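## Task

The same job with one change in timing: make every pocket in the turntable's trays finish with exactly one small part (block, cylinder or plug), dropped into a lid chute from a little above its rim. Each button press, counted only when the table is still (the edge strips glow white while it turns) and only if the button is held briefly and then released before the next press, turns the table a quarter turn counter-clockwise from above, and 3.9 s after the press a pocket goes by beneath each chute. At most 7 quarter turns are available, and the table must be motionless at the end. Arm bases and headings as before: arm1 x=+0.63 y=+0.11 z=+0.76 heading -133; arm2 x=-0.13 y=+0.63 z=+0.77 heading -51; arm3 x=-0.63 y=-0.09 z=+0.72 heading +47; arm4 x=-0.01 y=-0.63 z=+0.78 heading +135. Finish with grippers open and arms moved away; parts held in place only by a robot do not count.

## Robot and tools

Robots: four identical i2rt Big YAM arms, arm1 to arm4, each with six revolute joints, a two-finger gripper and a wrist camera. With joints 1 and 6 at 0 and the hand level and pointing forward, the wrist camera rides on top of the hand looking toward the fingertips. Reach is roughly 1.0 m from the joint 1 axis. Joints move at different speeds, so the hand may sweep a wide path between postures. Two fixed room cameras exist: cam_corner and cam_top.

Frame: one shared scene frame, origin on the floor, +z up. The hand point is midway between the fingertips; its z axis runs along the fingers, its y axis is the opening direction. Base positions and headings are given in the task text.

execute_actions: argument "actions" is a list holding one action or none (empty list = just report state and images). An action is an object keyed by arm name; each arm holds "joints", an object of absolute joint targets by name (not offsets). Names, units, ranges and done-tolerance: joint1_rad -2.879..2.879 (±0.045), base yaw, positive counter-clockwise from above, 0 points the arm along its base heading; joint2_rad 0..3.141 (±0.14), shoulder, 0 has the upper arm pointing back roughly level, increasing lifts it up then forward; joint3_rad 0..3.019 (±0.09), elbow, 0 is folded, increasing opens; joint4_rad -1.692..1.57 (±0.055), hand pitch, positive tips fingers up; joint5_rad -1.57..1.57 (±0.03), hand sideways swing, positive toward the arm's right; joint6_rad -2.094..2.094 (±0.035), hand roll, positive clockwise viewed from behind the hand; gripper_m 0..0.093 metres (±0.003), fingertip gap, grip force about 50-62 N per pad or less. Any subset of joints or arms may be named; all named motions start together and may finish at different moments. Omitted joints may still be driving toward an earlier target. Optional "cameras": list of arm1_cam_wrist, arm2_cam_wrist, arm3_cam_wrist, arm4_cam_wrist, cam_corner, cam_top, or "all"; omitted/null means all, [] means none. An unknown key, camera name or out-of-range number rejects the whole call and nothing moves.

wait: "seconds" 0 to 10; commands nothing new, the scene keeps running, returns state and images. Useful for timing a drop after a button press.

zoom_image: "camera" plus "region" [x0, y0, x1, y1] in pixels from the image's top-left, at most 504x504, on that camera's latest full image.

finished_scene: "scene" number; ends that scene permanently and reports success. Call it only once pockets are filled, the table is still and arms have released and backed off.

Results: the "pictures" line lists cameras in image order. joint_positions gives current joint values; joint torques are raw drive outputs in joint order (no gripper), offset, scaled and noisy, nonzero even in free air. joint_status tells how each commanded motion ended: done; "off_target" (rested away from target, may still push); "contact_stop" or "time_out" (target dropped, joint holds where it stopped, though a timed-out joint may keep a nearby target within 0.375, 0.375, 0.113, 0.225, 0.075, 0.3 rad for joints 1-6 and continue pushing, listed under on_its_own); "not_followed" with a "joint command not followed" line and usually a "cause:" line, meaning a self/inter-arm clearance check blocked the arm's targets (gripper targets still run); the arm may retry those targets on later actions. on_its_own covers joints not commanded in this call; "held at" is the held target, not the actual position. If a stop is reported, later motion calls in the same reply are skipped. Sending a joint its reported position relieves pushing. Tiny target changes may not move a joint. Loaded joints sag.

Camera calibration lines give K, distortion, T_world_to_cam and pos_world per camera (OpenCV style); real poses may be off by a couple of degrees and millimetres, wrist cameras more because they depend on reported joints.

The simulation continues while you compose replies; robots hold their last command during that time, so plan press-then-drop sequences to run inside calls.

Avoid: hard pushes or collisions between arms (a hard press between robots ends the run; the clearance check ignores fingers, gripper housings and wrist cameras and may react late); arms never stop on contact and keep pushing; dropping or slamming parts; knocking anything out of the work area. Prolonged holding heats motors: MOTOR HOT appears from 85 °C, and at 100 °C an OVER-TEMPERATURE FAULT drops the arm, after which unfinished keys read "limit_stop_at_motor_heat" and should be resent. Loose objects may occasionally be nudged by outside disturbances. Faster completed robot motion is better.

Each tool is called after "Emit:" as a command line: name --argument value for each argument, lists and objects as JSON in quotes; but a table of rows of numbers goes row by row, as --pt "numbers of a row", without its own name.

## Session

Emit:
execute_actions --actions '[{"arm1":{"joints":{"joint1_rad":-0.55,"joint2_rad":0.9,"joint3_rad":1.1,"joint4_rad":-1.0}},"arm2":{"joints":{"joint1_rad":-0.45,"joint2_rad":0.9,"joint3_rad":1.1,"joint4_rad":-1.0}},"arm3":{"joints":{"joint1_rad":-0.55,"joint2_rad":0.9,"joint3_rad":1.1,"joint4_rad":-1.0}},"arm4":{"joints":{"joint1_rad":-0.8,"joint2_rad":0.9,"joint3_rad":1.1,"joint4_rad":-1.0}}}]'

Scene clock: 1.67 s.
Joint torques (N m, as the arm reports them, + toward a larger angle): arm1=[ 1.33 -4.05 13.98  1.69 -0.07  0.01] | arm2=[-0.43 -2.15 12.16  1.85 -0.15 -0.08] | arm3=[-0.59 -5.9  14.15  2.5   0.01  0.04] | arm4=[-1.29 -2.91 13.82  1.91 -0.07  0.1 ]
Motor temperatures (°C, as the motors report them): arm1=[21 22 24 19 23 19] | arm2=[19 20 22 21 22 20] | arm3=[20 19 21 23 21 20] | arm4=[22 21 22 21 22 21]
arm1.joint_positions: joint1_rad=-0.553 joint2_rad=+0.898 joint3_rad=+1.070 joint4_rad=-1.018 joint5_rad=+0.013 joint6_rad=-0.007 gripper_m=+0.095
arm1.joint_status: all done
arm1.hand: x=+0.2588 y=+0.0119 z=+1.1097 quat_wxyz=(-0.043, -0.929, -0.124, +0.345) (m; scene frame)
arm2.joint_positions: joint1_rad=-0.443 joint2_rad=+0.897 joint3_rad=+1.066 joint4_rad=-1.014 joint5_rad=+0.005 joint6_rad=+0.015 gripper_m=+0.095
arm2.joint_status: all done
arm2.hand: x=-0.0397 y=+0.2650 z=+1.1240 quat_wxyz=(-0.283, -0.580, -0.732, +0.219) (m; scene frame)
arm3.joint_positions: joint1_rad=-0.543 joint2_rad=+0.894 joint3_rad=+1.077 joint4_rad=-1.020 joint5_rad=+0.012 joint6_rad=+0.002 gripper_m=+0.094
arm3.joint_status: all done
arm3.hand: x=-0.2627 y=+0.0169 z=+1.0739 quat_wxyz=(-0.351, +0.128, -0.926, -0.045) (m; scene frame)
arm4.joint_positions: joint1_rad=-0.801 joint2_rad=+0.901 joint3_rad=+1.078 joint4_rad=-1.014 joint5_rad=-0.011 joint6_rad=-0.004 gripper_m=+0.094
arm4.joint_status: all done
arm4.hand: x=-0.0111 y=-0.2469 z=+1.1345 quat_wxyz=(-0.249, +0.661, -0.661, -0.254) (m; scene frame)
pictures: arm1_cam_wrist, arm2_cam_wrist, arm3_cam_wrist, arm4_cam_wrist, cam_corner, cam_top
camera_calibration (this result's frames):
arm1_cam_wrist: T_world_to_cam=[[-0.276769, 0.960754, 0.0186981, 0.0367392], [0.957206, 0.277356, -0.0826415, -0.157965], [-0.0845843, -0.00497466, -0.996404, 1.25207], [0, 0, 0, 1]] pos_world=[0.267278, 0.0147437, 1.23382]
arm2_cam_wrist: T_world_to_cam=[[-0.971945, -0.235198, -0.00192973, 0.0198795], [-0.233719, 0.966689, -0.104345, -0.149788], [0.0264071, -0.100966, -0.994539, 1.27038], [0, 0, 0, 1]] pos_world=[-0.0492336, 0.27774, 1.24785]
arm3_cam_wrist: T_world_to_cam=[[0.253777, -0.967169, 0.013461, 0.0705676], [-0.96238, -0.253868, -0.0968254, -0.136754], [0.0970639, 0.0116174, -0.99521, 1.21797], [0, 0, 0, 1]] pos_world=[-0.267739, 0.0193837, 1.19794]
arm4_cam_wrist: T_world_to_cam=[[0.999955, 0.00322481, -0.0089003, 0.024572], [0.00211009, -0.992463, -0.122525, -0.0939382], [-0.00922834, 0.1225, -0.992426, 1.28253], [0, 0, 0, 1]] pos_world=[-0.0125371, -0.25042, 1.26153]
Images, in order (width x height): arm1_cam_wrist 504x504, arm2_cam_wrist 504x504, arm3_cam_wrist 504x504, arm4_cam_wrist 504x504, cam_corner 504x504, cam_top 504x504.

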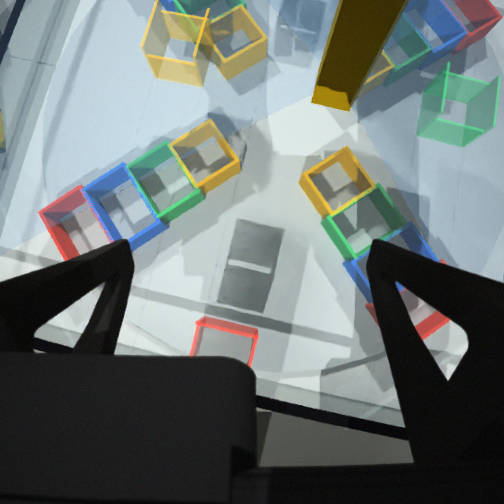

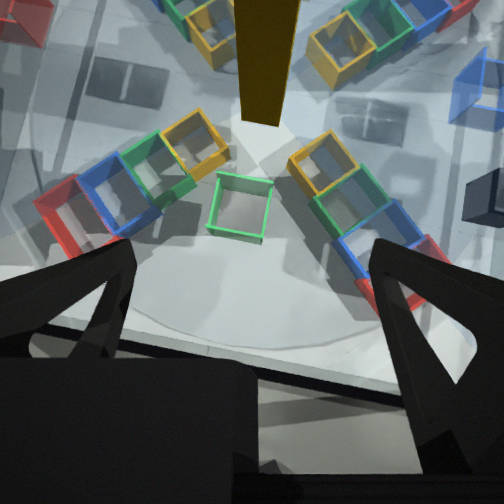

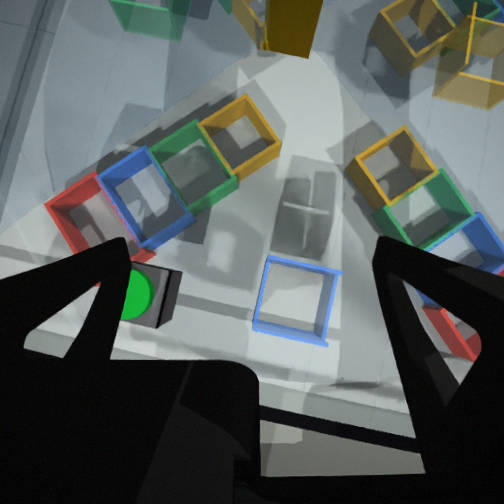

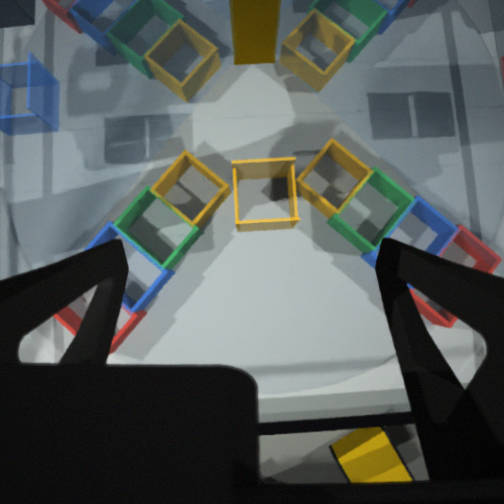

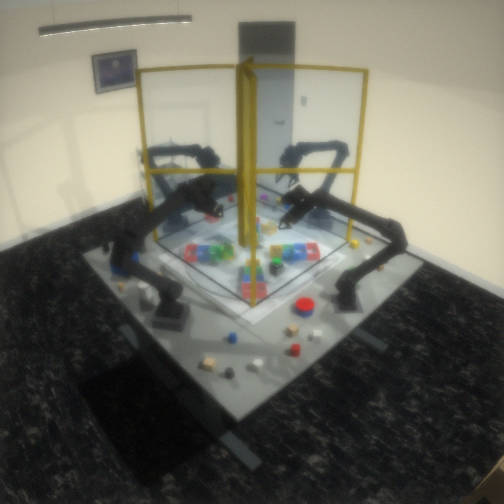

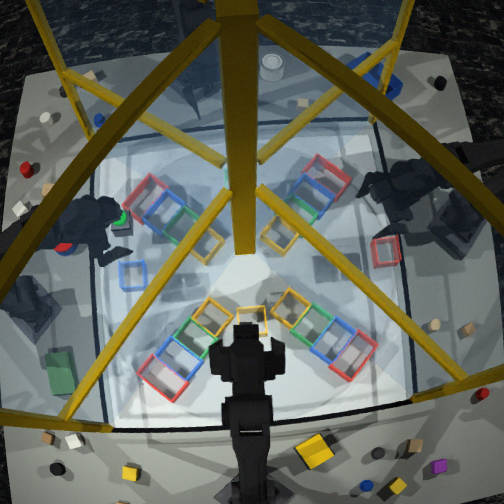

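Emit:
execute_actions --actions '[{"arm1":{"joints":{"joint1_rad":0.75,"joint3_rad":0.9,"joint4_rad":-1.57}},"arm2":{"joints":{"joint1_rad":-2.25,"joint3_rad":0.9,"joint4_rad":-1.57}},"arm3":{"joints":{"joint1_rad":0.79,"joint3_rad":0.9,"joint4_rad":-1.57}},"arm4":{"joints":{"joint1_rad":-2.36,"joint3_rad":0.9,"joint4_rad":-1.57}}}]' --cameras '[]'

Emit:
execute_actions --actions '[{"arm1":{"joints":{"joint2_rad":1.6,"joint3_rad":1.7,"joint4_rad":-1.6}},"arm2":{"joints":{"joint2_rad":1.6,"joint3_rad":1.7,"joint4_rad":-1.6}},"arm3":{"joints":{"joint2_rad":1.6,"joint3_rad":1.7,"joint4_rad":-1.6}},"arm4":{"joints":{"joint2_rad":1.6,"joint3_rad":1.7,"joint4_rad":-1.6}}}]' --cameras '["arm1_cam_wrist","arm2_cam_wrist","arm3_cam_wrist","arm4_cam_wrist"]'

Scene clock: 5.10 s.
Joint torques (N m, as the arm reports them, + toward a larger angle): arm1=[ 1.25 -2.65 11.35 -0.11 -0.06  0.03] | arm2=[-0.45 -1.69  9.96 -0.15 -0.14 -0.07] | arm3=[ 0.47 -4.71 11.39 -0.06  0.02  0.05] | arm4=[-1.43 -1.51 11.   -0.2  -0.12  0.04]
Motor temperatures (°C, as the motors report them): arm1=[21 22 24 19 23 19] | arm2=[19 20 23 21 22 20] | arm3=[20 19 22 23 21 20] | arm4=[22 21 22 21 22 21]
arm1.joint_positions: joint1_rad=+0.748 joint2_rad=+0.903 joint3_rad=+0.888 joint4_rad=-1.561 joint5_rad=+0.013 joint6_rad=-0.007 gripper_m=+0.095
arm1.joint_status: all done
arm1.hand: x=+0.6231 y=-0.1128 z=+0.9839 quat_wxyz=(-0.001, -0.706, -0.708, -0.001) (m; scene frame)
arm2.joint_positions: joint1_rad=-2.241 joint2_rad=+0.905 joint3_rad=+0.884 joint4_rad=-1.561 joint5_rad=+0.004 joint6_rad=+0.015 gripper_m=+0.095
arm2.joint_status: all done
arm2.hand: x=-0.3507 y=+0.6284 z=+0.9886 quat_wxyz=(-0.001, -1.000, -0.002, -0.007) (m; scene frame)
arm3.joint_positions: joint1_rad=+0.782 joint2_rad=+0.897 joint3_rad=+0.895 joint4_rad=-1.556 joint5_rad=+0.011 joint6_rad=+0.002 gripper_m=+0.094
arm3.joint_status: all done
arm3.hand: x=-0.6334 y=+0.1377 z=+0.9446 quat_wxyz=(-0.005, +0.719, -0.695, -0.004) (m; scene frame)
arm4.joint_positions: joint1_rad=-2.358 joint2_rad=+0.898 joint3_rad=+0.896 joint4_rad=-1.561 joint5_rad=-0.011 joint6_rad=-0.004 gripper_m=+0.094
arm4.joint_status: all done
arm4.hand: x=+0.2105 y=-0.6256 z=+1.0055 quat_wxyz=(-0.004, +0.005, -1.000, -0.002) (m; scene frame)
pictures: none
No camera images: the call's "cameras" was empty. Leave "cameras" out to get every camera's image.

Scene clock: 6.57 s.
Joint torques (N m, as the arm reports them, + toward a larger angle): arm1=[  1.28 -15.75  14.7    0.2   -0.06   0.03] | arm2=[ -0.44 -13.01  12.67   0.17  -0.14  -0.08] | arm3=[  0.62 -17.91  14.79   0.28   0.02   0.05] | arm4=[ -1.6  -11.52  15.04   0.11  -0.08   0.05]
Motor temperatures (°C, as the motors report them): arm1=[21 22 25 19 23 19] | arm2=[19 20 23 21 22 20] | arm3=[20 19 22 23 21 20] | arm4=[22 21 23 21 22 21]
arm1.joint_positions: joint1_rad=+0.748 joint2_rad=+1.610 joint3_rad=+1.649 joint4_rad=-1.599 joint5_rad=+0.013 joint6_rad=-0.007 gripper_m=+0.095
arm1.joint_status: all done
arm1.hand: x=+0.6214 y=-0.3801 z=+1.0422 quat_wxyz=(-0.007, -0.706, -0.708, +0.004) (m; scene frame)
arm2.joint_positions: joint1_rad=-2.241 joint2_rad=+1.610 joint3_rad=+1.649 joint4_rad=-1.599 joint5_rad=+0.004 joint6_rad=+0.015 gripper_m=+0.095
arm2.joint_status: all done
arm2.hand: x=-0.6193 y=+0.6237 z=+1.0470 quat_wxyz=(-0.001, -1.000, -0.002, +0.004) (m; scene frame)
arm3.joint_positions: joint1_rad=+0.782 joint2_rad=+1.592 joint3_rad=+1.657 joint4_rad=-1.593 joint5_rad=+0.011 joint6_rad=+0.002 gripper_m=+0.094
arm3.joint_status: all done
arm3.hand: x=-0.6423 y=+0.4033 z=+1.0087 quat_wxyz=(-0.015, +0.719, -0.695, -0.014) (m; scene frame)
arm4.joint_positions: joint1_rad=-2.358 joint2_rad=+1.591 joint3_rad=+1.649 joint4_rad=-1.599 joint5_rad=-0.011 joint6_rad=-0.004 gripper_m=+0.094
arm4.joint_status: all done
arm4.hand: x=+0.4736 y=-0.6234 z=+1.0671 quat_wxyz=(-0.015, +0.005, -1.000, -0.002) (m; scene frame)
pictures: arm1_cam_wrist, arm2_cam_wrist, arm3_cam_wrist, arm4_cam_wrist
camera_calibration (this result's frames):
arm1_cam_wrist: T_world_to_cam=[[-0.999669, -0.0255393, -0.00307803, 0.612008], [-0.0226625, 0.817747, 0.575131, -0.273151], [-0.0121714, 0.57501, -0.818056, 1.20315], [0, 0, 0, 1]] pos_world=[0.62026, -0.452826, 1.14323]
arm2_cam_wrist: T_world_to_cam=[[-0.0115793, 0.999932, -0.0013151, -0.635454], [0.814806, 0.0101979, 0.579645, -0.110273], [0.579619, 0.00564033, -0.814868, 1.33334], [0, 0, 0, 1]] pos_world=[-0.690334, 0.629015, 1.14958]
arm3_cam_wrist: T_world_to_cam=[[0.999535, 0.0256544, 0.0165106, 0.617063], [0.01226, -0.833332, 0.552637, -0.205625], [0.0279364, -0.552178, -0.833258, 1.20512], [0, 0, 0, 1]] pos_world=[-0.647922, 0.478257, 1.10763]
arm4_cam_wrist: T_world_to_cam=[[0.00874299, -0.999945, -0.00580576, -0.618734], [-0.839484, -0.0104944, 0.543283, -0.176584], [-0.543314, 0.000123923, -0.83953, 1.27984], [0, 0, 0, 1]] pos_world=[0.552523, -0.620712, 1.1668]
Images, in order (width x height): arm1_cam_wrist 504x504, arm2_cam_wrist 504x504, arm3_cam_wrist 504x504, arm4_cam_wrist 504x504.

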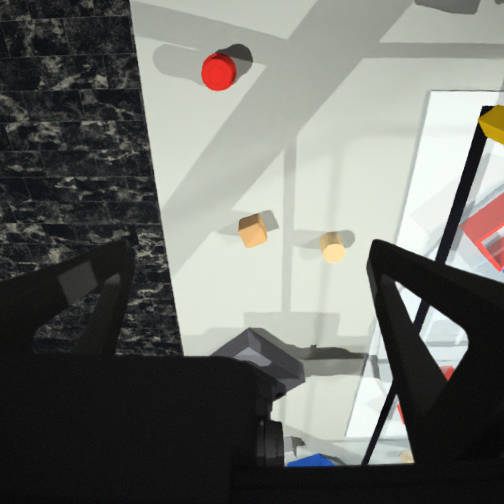

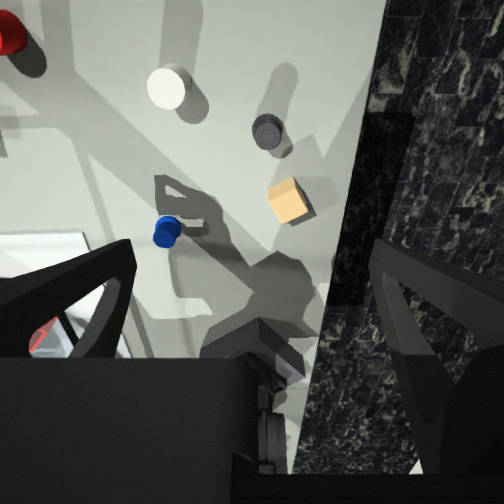

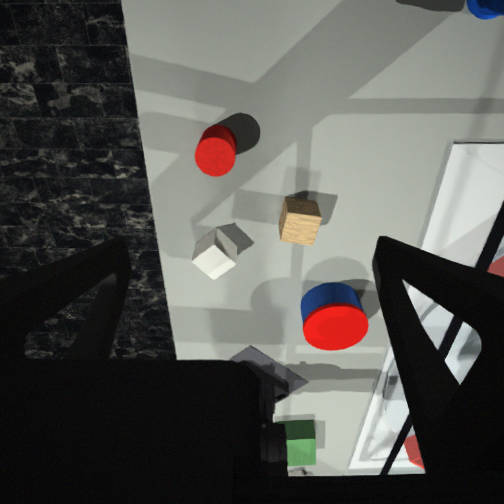

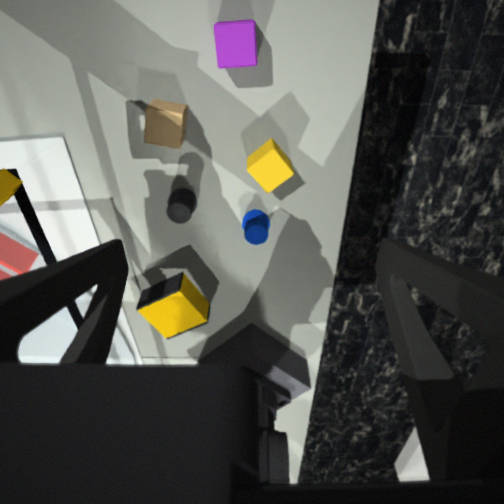

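Emit:
execute_actions --actions '[{"arm1":{"joints":{"joint1_rad":0.697,"joint2_rad":1.34,"joint3_rad":0.705,"joint4_rad":-0.916}},"arm2":{"joints":{"joint1_rad":-2.305,"joint2_rad":1.69,"joint3_rad":1.055,"joint4_rad":-0.92}},"arm3":{"joints":{"joint1_rad":0.61,"joint2_rad":1.423,"joint3_rad":0.91,"joint4_rad":-1.05}},"arm4":{"joints":{"joint2_rad":1.412,"joint3_rad":0.71,"joint4_rad":-0.86}}}]' --cameras '["arm1_cam_wrist","arm2_cam_wrist","arm3_cam_wrist","arm4_cam_wrist"]'

Scene clock: 11.90 s.
Joint torques (N m, as the arm reports them, + toward a larger angle): arm1=[ 1.47 -9.36  8.45  0.49 -0.08  0.03] | arm2=[  0.17 -12.03   7.42   0.56  -0.14  -0.08] | arm3=[  0.95 -12.83   9.37   1.08  -0.04   0.04] | arm4=[-1.33 -6.99  7.81  0.44 -0.08  0.05]
Motor temperatures (°C, as the motors report them): arm1=[21 23 26 19 23 19] | arm2=[19 20 24 21 22 20] | arm3=[20 19 24 23 21 20] | arm4=[22 21 23 21 22 21]
arm1.joint_positions: joint1_rad=+0.692 joint2_rad=+1.357 joint3_rad=+0.701 joint4_rad=-0.928 joint5_rad=+0.013 joint6_rad=-0.007 gripper_m=+0.095
arm1.joint_status: all done
arm1.hand: x=+0.6086 y=-0.1992 z=+0.8021 quat_wxyz=(+0.002, -0.725, -0.688, -0.004) (m; scene frame)
arm2.joint_positions: joint1_rad=-2.304 joint2_rad=+1.704 joint3_rad=+1.050 joint4_rad=-0.931 joint5_rad=+0.004 joint6_rad=+0.015 gripper_m=+0.095
arm2.joint_status: all done
arm2.hand: x=-0.5686 y=+0.6507 z=+0.7900 quat_wxyz=(-0.001, -1.000, +0.029, -0.008) (m; scene frame)
arm3.joint_positions: joint1_rad=+0.598 joint2_rad=+1.422 joint3_rad=+0.910 joint4_rad=-1.065 joint5_rad=+0.013 joint6_rad=+0.002 gripper_m=+0.094
arm3.joint_status: all done
arm3.hand: x=-0.5727 y=+0.2735 z=+0.8034 quat_wxyz=(+0.003, +0.652, -0.758, +0.005) (m; scene frame)
arm4.joint_positions: joint1_rad=-2.358 joint2_rad=+1.415 joint3_rad=+0.714 joint4_rad=-0.870 joint5_rad=-0.011 joint6_rad=-0.004 gripper_m=+0.094
arm4.joint_status: all done
arm4.hand: x=+0.3094 y=-0.6264 z=+0.8059 quat_wxyz=(+0.000, +0.005, -1.000, -0.002) (m; scene frame)
pictures: arm1_cam_wrist, arm2_cam_wrist, arm3_cam_wrist, arm4_cam_wrist
camera_calibration (this result's frames):
arm1_cam_wrist: T_world_to_cam=[[-0.999535, 0.0302358, -0.00403386, 0.614842], [0.0219178, 0.80386, 0.594415, -0.328638], [0.0212153, 0.59405, -0.804149, 0.874789], [0, 0, 0, 1]] pos_world=[0.6032, -0.274079, 0.901287]
arm2_cam_wrist: T_world_to_cam=[[0.0512184, 0.998687, -0.000964511, -0.625968], [0.798999, -0.0403978, 0.599974, 0.00498956], [0.599147, -0.0315003, -0.800019, 1.11796], [0, 0, 0, 1]] pos_world=[-0.64175, 0.660564, 0.890794]
arm3_cam_wrist: T_world_to_cam=[[0.987489, -0.156541, 0.0189829, 0.595152], [-0.137017, -0.792217, 0.594659, -0.331712], [-0.0780499, -0.58982, -0.803754, 0.886253], [0, 0, 0, 1]] pos_world=[-0.563985, 0.353107, 0.898287]
arm4_cam_wrist: T_world_to_cam=[[0.00835491, -0.999948, -0.00586537, -0.621606], [-0.822953, -0.0102079, 0.568018, -0.197453], [-0.568049, 0.0000811807, -0.822995, 0.965628], [0, 0, 0, 1]] pos_world=[0.391223, -0.623668, 0.903218]
Images, in order (width x height): arm1_cam_wrist 504x504, arm2_cam_wrist 504x504, arm3_cam_wrist 504x504, arm4_cam_wrist 504x504.

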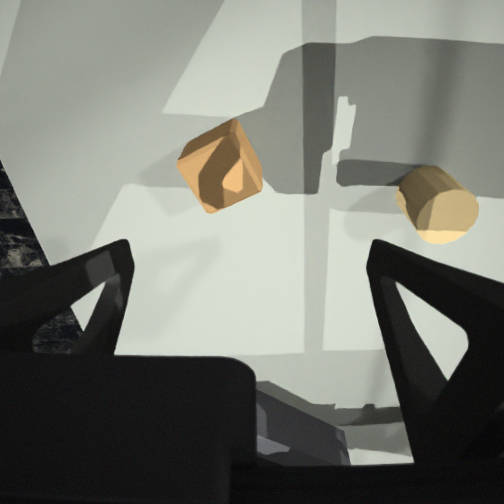

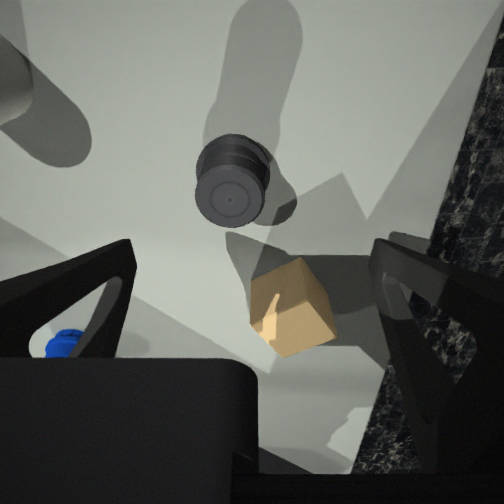

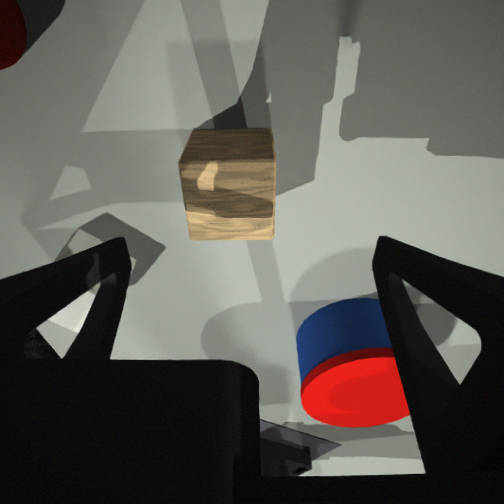

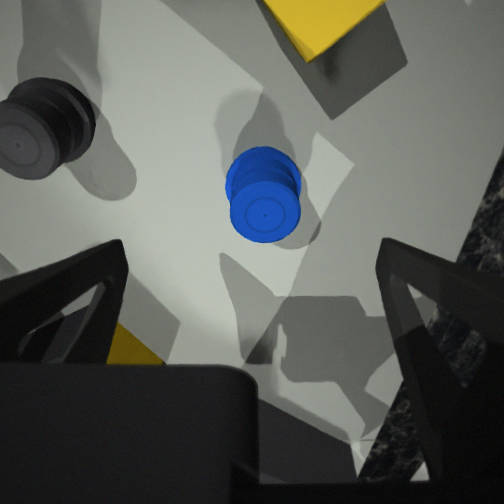

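Emit:
execute_actions --actions '[{"arm1":{"joints":{"joint1_rad":0.75,"joint6_rad":-0.4}},"arm2":{"joints":{"joint1_rad":-2.27}},"arm3":{"joints":{"joint1_rad":0.645}},"arm4":{"joints":{"joint1_rad":-2.385}}}]' --cameras '[]'

Emit:
execute_actions --actions '[{"arm1":{"joints":{"joint2_rad":1.539,"joint3_rad":0.65,"joint4_rad":-0.67}},"arm2":{"joints":{"joint2_rad":1.795,"joint3_rad":0.97,"joint4_rad":-0.73}},"arm3":{"joints":{"joint2_rad":1.52,"joint3_rad":0.805,"joint4_rad":-0.85}},"arm4":{"joints":{"joint2_rad":1.545,"joint3_rad":0.612,"joint4_rad":-0.635}}}]' --cameras '["arm1_cam_wrist","arm2_cam_wrist","arm3_cam_wrist","arm4_cam_wrist"]'

Emit:
execute_actions --actions '[{"arm1":{"joints":{"gripper_m":0}},"arm2":{"joints":{"gripper_m":0}},"arm3":{"joints":{"gripper_m":0}},"arm4":{"joints":{"gripper_m":0}}}]' --cameras '[]'

Emit:
execute_actions --actions '[{"arm1":{"joints":{"joint2_rad":0.9,"joint3_rad":0.9,"joint4_rad":-1.57,"joint6_rad":0}},"arm2":{"joints":{"joint2_rad":0.9,"joint3_rad":0.9,"joint4_rad":-1.57}},"arm3":{"joints":{"joint2_rad":0.9,"joint3_rad":0.95,"joint4_rad":-1.6}},"arm4":{"joints":{"joint2_rad":0.9,"joint3_rad":0.9,"joint4_rad":-1.57}}}]' --cameras '[]'

Emit:
execute_actions --actions '[{"arm1":{"joints":{"joint1_rad":-0.553}},"arm2":{"joints":{"joint1_rad":-0.415}},"arm3":{"joints":{"joint1_rad":-0.285}},"arm4":{"joints":{"joint1_rad":-0.843}}}]' --cameras '[]'

Emit:
execute_actions --actions '[{"arm1":{"joints":{"joint2_rad":1.12,"joint3_rad":0.95,"joint4_rad":-1.36}},"arm2":{"joints":{"joint2_rad":1.52,"joint3_rad":1.29,"joint4_rad":-1.3}},"arm3":{"joints":{"joint2_rad":1.332,"joint3_rad":1.28,"joint4_rad":-1.48}},"arm4":{"joints":{"joint2_rad":1.341,"joint3_rad":0.975,"joint4_rad":-0.6}}}]' --cameras '["arm1_cam_wrist","arm2_cam_wrist","arm3_cam_wrist","arm4_cam_wrist"]'

Scene clock: 18.33 s.
Joint torques (N m, as the arm reports them, + toward a larger angle): arm1=[ 0.98 -9.57  8.56  0.53 -0.09 -0.08] | arm2=[  0.9  -12.14   7.41   0.56  -0.15  -0.07] | arm3=[  0.53 -12.89   9.31   1.09  -0.04   0.04] | arm4=[-1.64 -6.68  7.76  0.57 -0.12  0.05]
Motor temperatures (°C, as the motors report them): arm1=[21 23 26 19 23 19] | arm2=[19 20 24 21 22 20] | arm3=[20 19 24 23 21 20] | arm4=[22 21 23 21 22 21]
arm1.joint_positions: joint1_rad=+0.750 joint2_rad=+1.357 joint3_rad=+0.701 joint4_rad=-0.928 joint5_rad=+0.013 joint6_rad=-0.391 gripper_m=+0.095
arm1.joint_status: all done
arm1.hand: x=+0.6264 y=-0.1998 z=+0.8024 quat_wxyz=(+0.001, -0.557, -0.831, -0.004) (m; scene frame)
arm2.joint_positions: joint1_rad=-2.280 joint2_rad=+1.704 joint3_rad=+1.050 joint4_rad=-0.931 joint5_rad=+0.004 joint6_rad=+0.015 gripper_m=+0.095
arm2.joint_status: all done
arm2.hand: x=-0.5690 y=+0.6402 z=+0.7901 quat_wxyz=(-0.001, -1.000, +0.017, -0.008) (m; scene frame)
arm3.joint_positions: joint1_rad=+0.638 joint2_rad=+1.422 joint3_rad=+0.910 joint4_rad=-1.065 joint5_rad=+0.013 joint6_rad=+0.002 gripper_m=+0.094
arm3.joint_status: all done
arm3.hand: x=-0.5872 y=+0.2755 z=+0.8035 quat_wxyz=(+0.003, +0.667, -0.745, +0.005) (m; scene frame)
arm4.joint_positions: joint1_rad=-2.381 joint2_rad=+1.415 joint3_rad=+0.714 joint4_rad=-0.870 joint5_rad=-0.011 joint6_rad=-0.004 gripper_m=+0.094
arm4.joint_status: all done
arm4.hand: x=+0.3094 y=-0.6336 z=+0.8060 quat_wxyz=(+0.000, -0.006, -1.000, -0.002) (m; scene frame)
pictures: none
No camera images: the call's "cameras" was empty. Leave "cameras" out to get every camera's image.

Scene clock: 19.33 s.
Joint torques (N m, as the arm reports them, + toward a larger angle): arm1=[  1.07 -10.54   6.61   0.53  -0.11  -0.09] | arm2=[  0.86 -12.08   6.68   0.58  -0.19  -0.08] | arm3=[  0.6  -13.01   8.46   1.02  -0.04   0.04] | arm4=[-1.49 -6.77  6.57  0.48 -0.07  0.04]
Motor temperatures (°C, as the motors report them): arm1=[21 23 26 19 23 19] | arm2=[19 20 24 21 22 20] | arm3=[20 19 24 23 21 20] | arm4=[22 21 23 21 22 21]
arm1.joint_positions: joint1_rad=+0.750 joint2_rad=+1.548 joint3_rad=+0.648 joint4_rad=-0.682 joint5_rad=+0.013 joint6_rad=-0.391 gripper_m=+0.095
arm1.joint_status: all done
arm1.hand: x=+0.6275 y=-0.2091 z=+0.7319 quat_wxyz=(+0.000, -0.557, -0.831, -0.003) (m; scene frame)
arm2.joint_positions: joint1_rad=-2.278 joint2_rad=+1.801 joint3_rad=+0.962 joint4_rad=-0.741 joint5_rad=+0.006 joint6_rad=+0.015 gripper_m=+0.095
arm2.joint_status: all done
arm2.hand: x=-0.5572 y=+0.6388 z=+0.7251 quat_wxyz=(+0.000, -1.000, +0.016, -0.006) (m; scene frame)
arm3.joint_positions: joint1_rad=+0.638 joint2_rad=+1.518 joint3_rad=+0.801 joint4_rad=-0.865 joint5_rad=+0.013 joint6_rad=+0.002 gripper_m=+0.094
arm3.joint_status: all done
arm3.hand: x=-0.5888 y=+0.2660 z=+0.7369 quat_wxyz=(+0.004, +0.667, -0.745, +0.006) (m; scene frame)
arm4.joint_positions: joint1_rad=-2.381 joint2_rad=+1.544 joint3_rad=+0.608 joint4_rad=-0.645 joint5_rad=-0.011 joint6_rad=-0.004 gripper_m=+0.094
arm4.joint_status: all done
arm4.hand: x=+0.2911 y=-0.6338 z=+0.7404 quat_wxyz=(+0.005, -0.006, -1.000, -0.002) (m; scene frame)
pictures: arm1_cam_wrist, arm2_cam_wrist, arm3_cam_wrist, arm4_cam_wrist
camera_calibration (this result's frames):
arm1_cam_wrist: T_world_to_cam=[[-0.916213, -0.400656, -0.00529991, 0.492332], [-0.32619, 0.738114, 0.590583, -0.0718702], [-0.232708, 0.542829, -0.806959, 0.974508], [0, 0, 0, 1]] pos_world=[0.654414, -0.278687, 0.831443]
arm2_cam_wrist: T_world_to_cam=[[0.0253057, 0.99968, 0.000455033, -0.630837], [0.802822, -0.0205937, 0.595864, 0.026746], [0.595682, -0.0147134, -0.803085, 1.04838], [0, 0, 0, 1]] pos_world=[-0.630011, 0.646611, 0.826291]
arm3_cam_wrist: T_world_to_cam=[[0.99298, -0.116763, 0.0188891, 0.60388], [-0.104832, -0.794818, 0.597724, -0.282948], [-0.0547788, -0.595508, -0.801479, 0.840704], [0, 0, 0, 1]] pos_world=[-0.58325, 0.346265, 0.831525]
arm4_cam_wrist: T_world_to_cam=[[-0.0142844, -0.999881, -0.00588154, -0.622615], [-0.817174, 0.00828408, 0.576332, -0.171546], [-0.576215, 0.0130388, -0.817194, 0.907577], [0, 0, 0, 1]] pos_world=[0.373882, -0.632954, 0.836872]
Images, in order (width x height): arm1_cam_wrist 504x504, arm2_cam_wrist 504x504, arm3_cam_wrist 504x504, arm4_cam_wrist 504x504.

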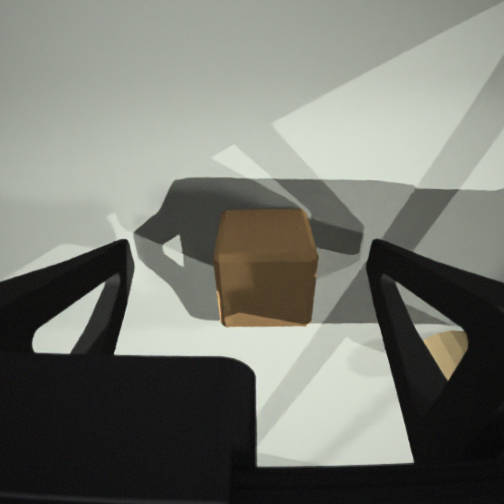

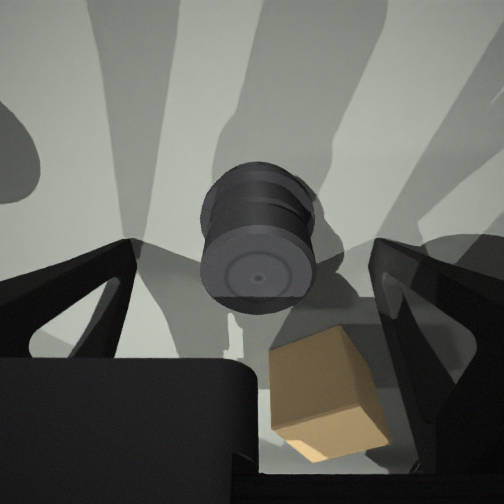

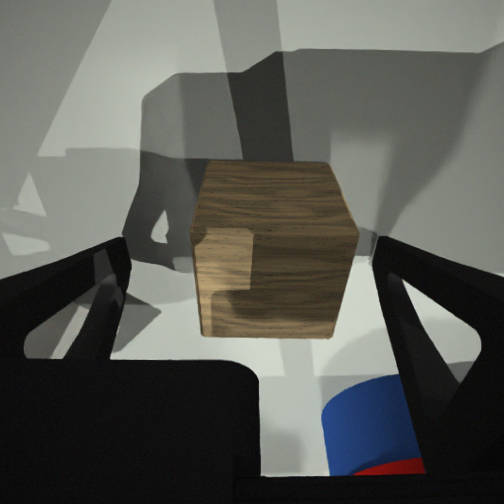

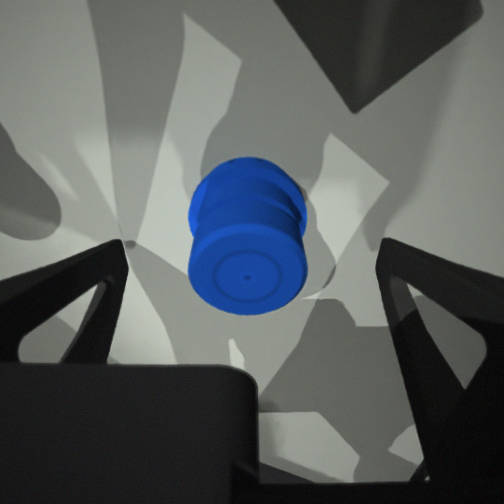

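Scene clock: 20.07 s.
Joint torques (N m, as the arm reports them, + toward a larger angle): arm1=[  0.89 -10.23   6.64   0.49  -0.11  -0.07] | arm2=[  0.73 -11.52   6.55   0.51  -0.16  -0.08] | arm3=[  0.54 -13.06   8.44   1.04  -0.03   0.05] | arm4=[-1.67 -6.32  6.56  0.65 -0.1   0.08]
Motor temperatures (°C, as the motors report them): arm1=[21 23 26 19 23 19] | arm2=[19 20 24 21 22 20] | arm3=[20 19 24 23 21 20] | arm4=[22 21 23 21 22 21]
arm1.joint_positions: joint1_rad=+0.750 joint2_rad=+1.548 joint3_rad=+0.648 joint4_rad=-0.682 joint5_rad=+0.013 joint6_rad=-0.392 gripper_m=+0.032
arm1.joint_status: gripper_m off_target (ended at +0.032, target +0.000)
arm1.hand: x=+0.6275 y=-0.2091 z=+0.7319 quat_wxyz=(+0.000, -0.556, -0.831, -0.003) (m; scene frame)
arm2.joint_positions: joint1_rad=-2.278 joint2_rad=+1.800 joint3_rad=+0.962 joint4_rad=-0.738 joint5_rad=+0.005 joint6_rad=+0.015 gripper_m=+0.025
arm2.joint_status: gripper_m off_target (ended at +0.025, target +0.000)
arm2.hand: x=-0.5579 y=+0.6386 z=+0.7254 quat_wxyz=(-0.001, -1.000, +0.016, -0.004) (m; scene frame)
arm3.joint_positions: joint1_rad=+0.638 joint2_rad=+1.518 joint3_rad=+0.801 joint4_rad=-0.865 joint5_rad=+0.013 joint6_rad=+0.002 gripper_m=+0.039
arm3.joint_status: gripper_m off_target (ended at +0.039, target +0.000)
arm3.hand: x=-0.5889 y=+0.2660 z=+0.7369 quat_wxyz=(+0.004, +0.667, -0.745, +0.006) (m; scene frame)
arm4.joint_positions: joint1_rad=-2.381 joint2_rad=+1.544 joint3_rad=+0.608 joint4_rad=-0.645 joint5_rad=-0.010 joint6_rad=-0.004 gripper_m=+0.025
arm4.joint_status: gripper_m off_target (ended at +0.025, target +0.000)
arm4.hand: x=+0.2911 y=-0.6339 z=+0.7404 quat_wxyz=(+0.005, -0.006, -1.000, -0.002) (m; scene frame)
pictures: none
No camera images: the call's "cameras" was empty. Leave "cameras" out to get every camera's image.

Scene clock: 21.57 s.
Joint torques (N m, as the arm reports them, + toward a larger angle): arm1=[ 1.06 -2.37 11.86 -0.1  -0.07  0.11] | arm2=[ 0.71 -1.44  9.85 -0.15 -0.16 -0.07] | arm3=[ 0.43 -3.77 13.01 -0.07 -0.03  0.05] | arm4=[-1.53 -1.4  11.42 -0.2  -0.11  0.03]
Motor temperatures (°C, as the motors report them): arm1=[21 23 26 19 23 19] | arm2=[19 20 24 21 22 20] | arm3=[20 19 24 23 21 20] | arm4=[22 21 23 21 22 21]
arm1.joint_positions: joint1_rad=+0.750 joint2_rad=+0.896 joint3_rad=+0.882 joint4_rad=-1.561 joint5_rad=+0.013 joint6_rad=-0.009 gripper_m=+0.032
arm1.joint_status: all done
arm1.hand: x=+0.6236 y=-0.1108 z=+0.9832 quat_wxyz=(-0.001, -0.704, -0.710, -0.001) (m; scene frame)
arm2.joint_positions: joint1_rad=-2.278 joint2_rad=+0.898 joint3_rad=+0.885 joint4_rad=-1.562 joint5_rad=+0.005 joint6_rad=+0.015 gripper_m=+0.025
arm2.joint_status: all done
arm2.hand: x=-0.3501 y=+0.6365 z=+0.9904 quat_wxyz=(-0.001, -1.000, +0.016, -0.003) (m; scene frame)
arm3.joint_positions: joint1_rad=+0.638 joint2_rad=+0.890 joint3_rad=+0.927 joint4_rad=-1.586 joint5_rad=+0.013 joint6_rad=+0.002 gripper_m=+0.039
arm3.joint_status: all done
arm3.hand: x=-0.6009 y=+0.1359 z=+0.9579 quat_wxyz=(-0.008, +0.667, -0.745, -0.005) (m; scene frame)
arm4.joint_positions: joint1_rad=-2.381 joint2_rad=+0.897 joint3_rad=+0.892 joint4_rad=-1.561 joint5_rad=-0.010 joint6_rad=-0.004 gripper_m=+0.025
arm4.joint_status: all done
arm4.hand: x=+0.2092 y=-0.6306 z=+1.0041 quat_wxyz=(-0.002, -0.006, -1.000, -0.001) (m; scene frame)
pictures: none
No camera images: the call's "cameras" was empty. Leave "cameras" out to get every camera's image.

Scene clock: 23.50 s.
Joint torques (N m, as the arm reports them, + toward a larger angle): arm1=[ 0.8  -1.97 11.75 -0.15 -0.07  0.13] | arm2=[ 0.73 -1.01  9.89 -0.1  -0.09 -0.08] | arm3=[-0.72 -4.04 12.99 -0.06  0.    0.05] | arm4=[-1.2  -1.11 11.3  -0.19 -0.12  0.06]
Motor temperatures (°C, as the motors report them): arm1=[21 23 26 19 23 19] | arm2=[19 20 24 21 22 20] | arm3=[20 19 24 23 21 20] | arm4=[22 21 24 21 22 21]
arm1.joint_positions: joint1_rad=-0.551 joint2_rad=+0.896 joint3_rad=+0.882 joint4_rad=-1.561 joint5_rad=+0.013 joint6_rad=-0.008 gripper_m=+0.032
arm1.joint_status: all done
arm1.hand: x=+0.4145 y=+0.0528 z=+0.9790 quat_wxyz=(+0.003, -0.990, -0.138, -0.009) (m; scene frame)
arm2.joint_positions: joint1_rad=-0.424 joint2_rad=+0.898 joint3_rad=+0.885 joint4_rad=-1.562 joint5_rad=+0.003 joint6_rad=+0.015 gripper_m=+0.025
arm2.joint_status: all done
arm2.hand: x=-0.0737 y=+0.4189 z=+0.9924 quat_wxyz=(+0.000, -0.613, -0.790, +0.002) (m; scene frame)
arm3.joint_positions: joint1_rad=-0.277 joint2_rad=+0.890 joint3_rad=+0.927 joint4_rad=-1.586 joint5_rad=+0.012 joint6_rad=+0.002 gripper_m=+0.039
arm3.joint_status: all done
arm3.hand: x=-0.4357 y=+0.0282 z=+0.9565 quat_wxyz=(-0.007, +0.269, -0.963, +0.002) (m; scene frame)
arm4.joint_positions: joint1_rad=-0.845 joint2_rad=+0.897 joint3_rad=+0.892 joint4_rad=-1.561 joint5_rad=-0.011 joint6_rad=-0.004 gripper_m=+0.025
arm4.joint_status: all done
arm4.hand: x=-0.0025 y=-0.4071 z=+1.0026 quat_wxyz=(+0.004, +0.690, -0.723, -0.003) (m; scene frame)
pictures: none
No camera images: the call's "cameras" was empty. Leave "cameras" out to get every camera's image.

Scene clock: 26.50 s.
Joint torques (N m, as the arm reports them, + toward a larger angle): arm1=[ 0.71 -7.44 14.33  0.37 -0.07  0.12] | arm2=[  0.72 -11.36  11.47   0.25  -0.08  -0.08] | arm3=[ -0.71 -13.13  14.47   0.75   0.01   0.04] | arm4=[-0.65 -4.56 17.93  9.63 -0.13  0.07]
Motor temperatures (°C, as the motors report them): arm1=[21 23 26 19 23 19] | arm2=[19 20 25 21 22 20] | arm3=[20 19 25 23 21 20] | arm4=[22 21 24 21 22 21]
arm1.joint_positions: joint1_rad=-0.551 joint2_rad=+1.133 joint3_rad=+0.902 joint4_rad=-1.369 joint5_rad=+0.013 joint6_rad=-0.008 gripper_m=+0.032
arm1.joint_status: all done
arm1.hand: x=+0.3496 y=+0.0344 z=+0.9296 quat_wxyz=(+0.005, -0.990, -0.138, -0.021) (m; scene frame)
arm2.joint_positions: joint1_rad=-0.424 joint2_rad=+1.536 joint3_rad=+1.250 joint4_rad=-1.303 joint5_rad=+0.003 joint6_rad=+0.015 gripper_m=+0.025
arm2.joint_status: all done
arm2.hand: x=-0.0163 y=+0.2076 z=+0.9333 quat_wxyz=(+0.005, -0.613, -0.790, -0.003) (m; scene frame)
arm3.joint_positions: joint1_rad=-0.277 joint2_rad=+1.334 joint3_rad=+1.239 joint4_rad=-1.488 joint5_rad=+0.012 joint6_rad=+0.002 gripper_m=+0.039
arm3.joint_status: all done
arm3.hand: x=-0.3053 y=+0.1078 z=+0.9517 quat_wxyz=(+0.009, +0.270, -0.963, +0.007) (m; scene frame)
arm4.joint_positions: joint1_rad=-0.845 joint2_rad=+1.307 joint3_rad=+0.884 joint4_rad=-0.825 joint5_rad=-0.010 joint6_rad=-0.004 gripper_m=+0.025
arm4.joint_status: joint3_rad time_out (moved -0.008 of +0.083); joint4_rad time_out (moved +0.736 of +0.961); the others done
arm4.on_its_own: joint3_rad reads +0.884 and still pushes toward +0.975 since a time_out; joint4_rad reads -0.825 and still pushes toward -0.600 since a time_out
arm4.hand: x=+0.0074 y=-0.2146 z=+0.9039 quat_wxyz=(-0.111, +0.682, -0.714, -0.111) (m; scene frame)
pictures: arm1_cam_wrist, arm2_cam_wrist, arm3_cam_wrist, arm4_cam_wrist
camera_calibration (this result's frames):
arm1_cam_wrist: T_world_to_cam=[[-0.294721, 0.955582, 0.00172558, 0.0658505], [0.748135, 0.229616, 0.622551, -0.846765], [0.594502, 0.18477, -0.782577, 0.63774], [0, 0, 0, 1]] pos_world=[0.273764, 0.0136701, 1.02612]
arm2_cam_wrist: T_world_to_cam=[[-0.967036, -0.254627, 0.00252022, 0.0287408], [-0.203004, 0.776878, 0.596028, -0.722498], [-0.153723, 0.575869, -0.80296, 0.752052], [0, 0, 0, 1]] pos_world=[-0.00326899, 0.135528, 1.03442]
arm3_cam_wrist: T_world_to_cam=[[0.513254, -0.857904, 0.0238949, 0.228469], [-0.691647, -0.396984, 0.603348, -0.734795], [-0.508129, -0.326198, -0.79712, 0.762567], [0, 0, 0, 1]] pos_world=[-0.237999, 0.15305, 1.04573]
arm4_cam_wrist: T_world_to_cam=[[0.998928, -0.044991, -0.0108732, -0.00459606], [-0.0400548, -0.957975, 0.284042, -0.449945], [-0.0231956, -0.283302, -0.95875, 0.932523], [0, 0, 0, 1]] pos_world=[0.00819909, -0.167058, 1.02181]
Images, in order (width x height): arm1_cam_wrist 504x504, arm2_cam_wrist 504x504, arm3_cam_wrist 504x504, arm4_cam_wrist 504x504.

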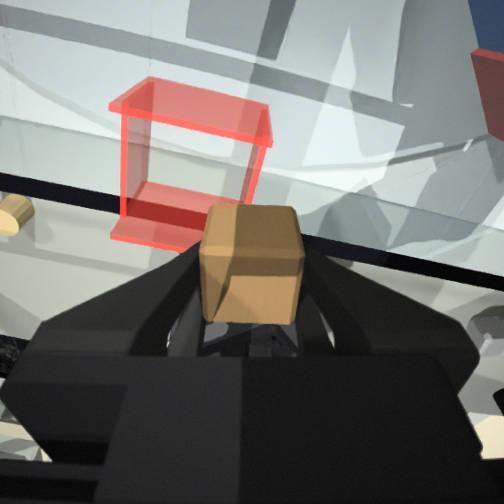

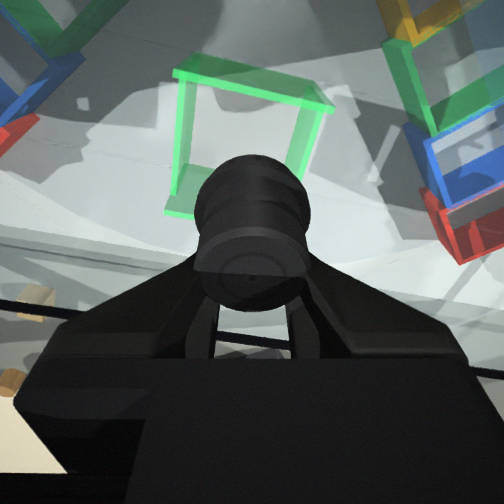

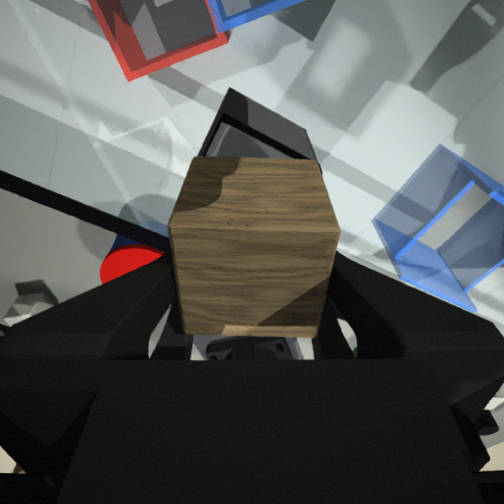

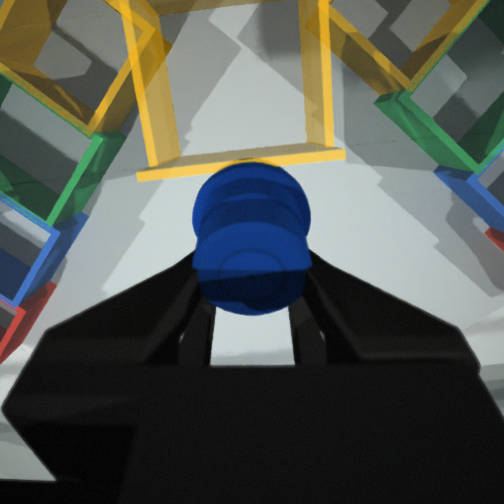

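Emit:
execute_actions --actions '[{"arm1":{"joints":{"joint1_rad":-0.47,"joint3_rad":0.975,"joint4_rad":-1.34}},"arm2":{"joints":{"joint4_rad":-1.255}},"arm4":{"joints":{"joint1_rad":-0.832,"joint2_rad":1.1,"joint3_rad":1.0,"joint4_rad":-0.68}}}]' --cameras '[]'

Emit:
execute_actions --actions '[{"arm4":{"joints":{"joint2_rad":1.341}},"arm3":{"joints":{"joint3_rad":1.2,"joint4_rad":-1.42}}}]' --cameras '["arm1_cam_wrist","arm2_cam_wrist","cam_top","arm4_cam_wrist"]'

Scene clock: 28.93 s.
Joint torques (N m, as the arm reports them, + toward a larger angle): arm1=[ 0.69 -7.24 14.77  0.43 -0.05  0.13] | arm2=[  0.74 -11.38  11.53   0.67  -0.08  -0.08] | arm3=[ -0.73 -13.11  14.46   0.76   0.     0.04] | arm4=[-0.83 -4.23 14.16  1.71 -0.16  0.06]
Motor temperatures (°C, as the motors report them): arm1=[21 23 27 19 23 19] | arm2=[19 20 25 21 22 20] | arm3=[20 19 26 23 21 20] | arm4=[22 21 25 21 22 21]
arm1.joint_positions: joint1_rad=-0.467 joint2_rad=+1.133 joint3_rad=+0.923 joint4_rad=-1.350 joint5_rad=+0.013 joint6_rad=-0.008 gripper_m=+0.032
arm1.joint_status: all done
arm1.hand: x=+0.3457 y=+0.0075 z=+0.9374 quat_wxyz=(+0.001, -0.984, -0.179, -0.001) (m; scene frame)
arm2.joint_positions: joint1_rad=-0.424 joint2_rad=+1.536 joint3_rad=+1.250 joint4_rad=-1.266 joint5_rad=+0.003 joint6_rad=+0.015 gripper_m=+0.025
arm2.joint_status: all done
arm2.hand: x=-0.0139 y=+0.1988 z=+0.9333 quat_wxyz=(-0.010, -0.613, -0.790, +0.008) (m; scene frame)
arm3.joint_positions: joint1_rad=-0.277 joint2_rad=+1.334 joint3_rad=+1.239 joint4_rad=-1.488 joint5_rad=+0.012 joint6_rad=+0.002 gripper_m=+0.039
arm3.joint_status: not commanded
arm3.hand: x=-0.3053 y=+0.1078 z=+0.9517 quat_wxyz=(+0.009, +0.270, -0.963, +0.007) (m; scene frame)
arm4.joint_positions: joint1_rad=-0.839 joint2_rad=+1.087 joint3_rad=+0.975 joint4_rad=-0.686 joint5_rad=-0.009 joint6_rad=-0.004 gripper_m=+0.025
arm4.joint_status: all done
arm4.hand: x=+0.0070 y=-0.1714 z=+1.0579 quat_wxyz=(-0.267, +0.644, -0.668, -0.261) (m; scene frame)
pictures: none
No camera images: the call's "cameras" was empty. Leave "cameras" out to get every camera's image.

Scene clock: 29.97 s.
Joint torques (N m, as the arm reports them, + toward a larger angle): arm1=[ 0.71 -7.57 14.89  0.49 -0.07  0.11] | arm2=[  0.74 -11.39  11.53   0.66  -0.09  -0.08] | arm3=[ -0.73 -13.29  10.37   1.15   0.     0.05] | arm4=[-0.88 -8.97 12.93  1.33 -0.13  0.05]
Motor temperatures (°C, as the motors report them): arm1=[21 23 27 19 23 19] | arm2=[19 20 25 21 22 20] | arm3=[20 19 25 23 21 20] | arm4=[22 21 25 21 22 21]
arm1.joint_positions: joint1_rad=-0.467 joint2_rad=+1.133 joint3_rad=+0.923 joint4_rad=-1.350 joint5_rad=+0.013 joint6_rad=-0.008 gripper_m=+0.032
arm1.joint_status: not commanded
arm1.hand: x=+0.3457 y=+0.0075 z=+0.9374 quat_wxyz=(+0.001, -0.984, -0.179, -0.001) (m; scene frame)
arm2.joint_positions: joint1_rad=-0.424 joint2_rad=+1.536 joint3_rad=+1.250 joint4_rad=-1.266 joint5_rad=+0.003 joint6_rad=+0.015 gripper_m=+0.025
arm2.joint_status: not commanded
arm2.hand: x=-0.0139 y=+0.1988 z=+0.9333 quat_wxyz=(-0.010, -0.613, -0.790, +0.008) (m; scene frame)
arm3.joint_positions: joint1_rad=-0.277 joint2_rad=+1.334 joint3_rad=+1.204 joint4_rad=-1.436 joint5_rad=+0.012 joint6_rad=+0.002 gripper_m=+0.039
arm3.joint_status: all done
arm3.hand: x=-0.3032 y=+0.1091 z=+0.9384 quat_wxyz=(+0.001, +0.269, -0.963, +0.005) (m; scene frame)
arm4.joint_positions: joint1_rad=-0.839 joint2_rad=+1.350 joint3_rad=+0.975 joint4_rad=-0.686 joint5_rad=-0.009 joint6_rad=-0.004 gripper_m=+0.025
arm4.joint_status: all done
arm4.hand: x=+0.0080 y=-0.1488 z=+0.9398 quat_wxyz=(-0.177, +0.672, -0.698, -0.175) (m; scene frame)
pictures: arm1_cam_wrist, arm2_cam_wrist, arm4_cam_wrist, cam_top
camera_calibration (this result's frames):
arm1_cam_wrist: T_world_to_cam=[[-0.37298, 0.927838, 0.00181777, 0.117554], [0.749523, 0.300144, 0.590024, -0.813057], [0.546901, 0.22143, -0.807384, 0.690559], [0, 0, 0, 1]] pos_world=[0.275583, -0.017947, 1.03706]
arm2_cam_wrist: T_world_to_cam=[[-0.967068, -0.254508, 0.00223957, 0.0290469], [-0.208607, 0.797635, 0.565916, -0.691328], [-0.145817, 0.546812, -0.82446, 0.783474], [0, 0, 0, 1]] pos_world=[-0.00188208, 0.130407, 1.03711]
arm4_cam_wrist: T_world_to_cam=[[0.999253, -0.0374872, -0.00935553, -0.00218941], [-0.0363538, -0.99423, 0.100922, -0.230442], [-0.0130848, -0.100507, -0.99485, 1.04664], [0, 0, 0, 1]] pos_world=[0.00750541, -0.124, 1.06448]
Images, in order (width x height): arm1_cam_wrist 504x504, arm2_cam_wrist 504x504, arm4_cam_wrist 504x504, cam_top 504x504.

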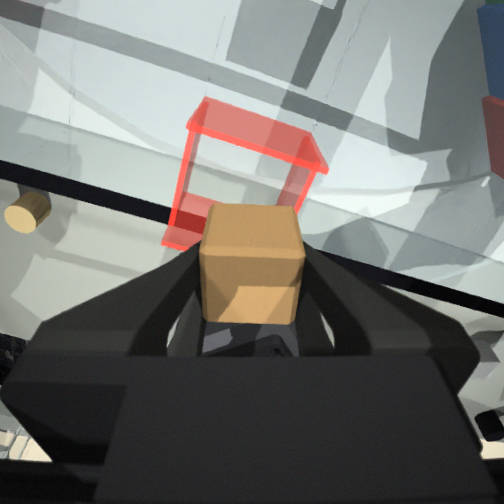

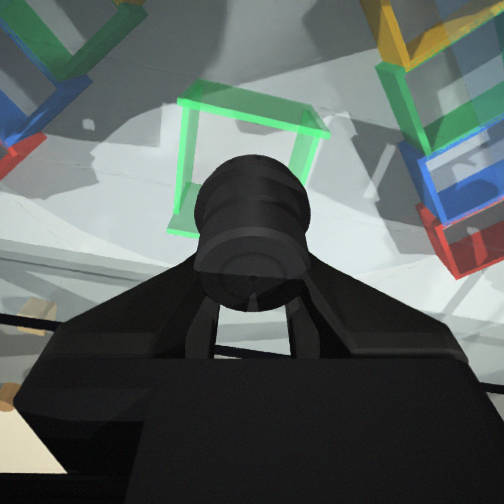

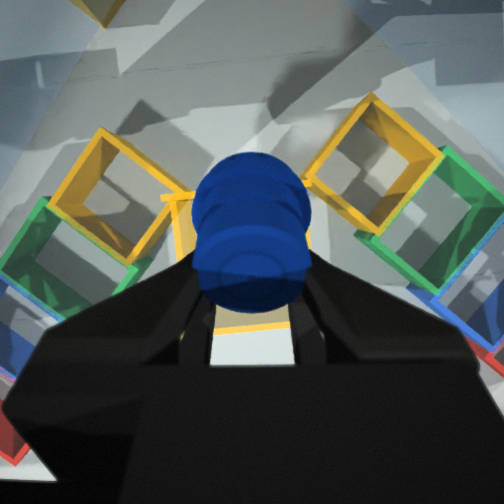

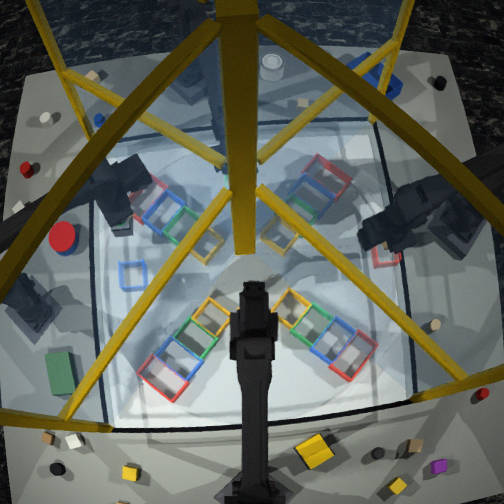

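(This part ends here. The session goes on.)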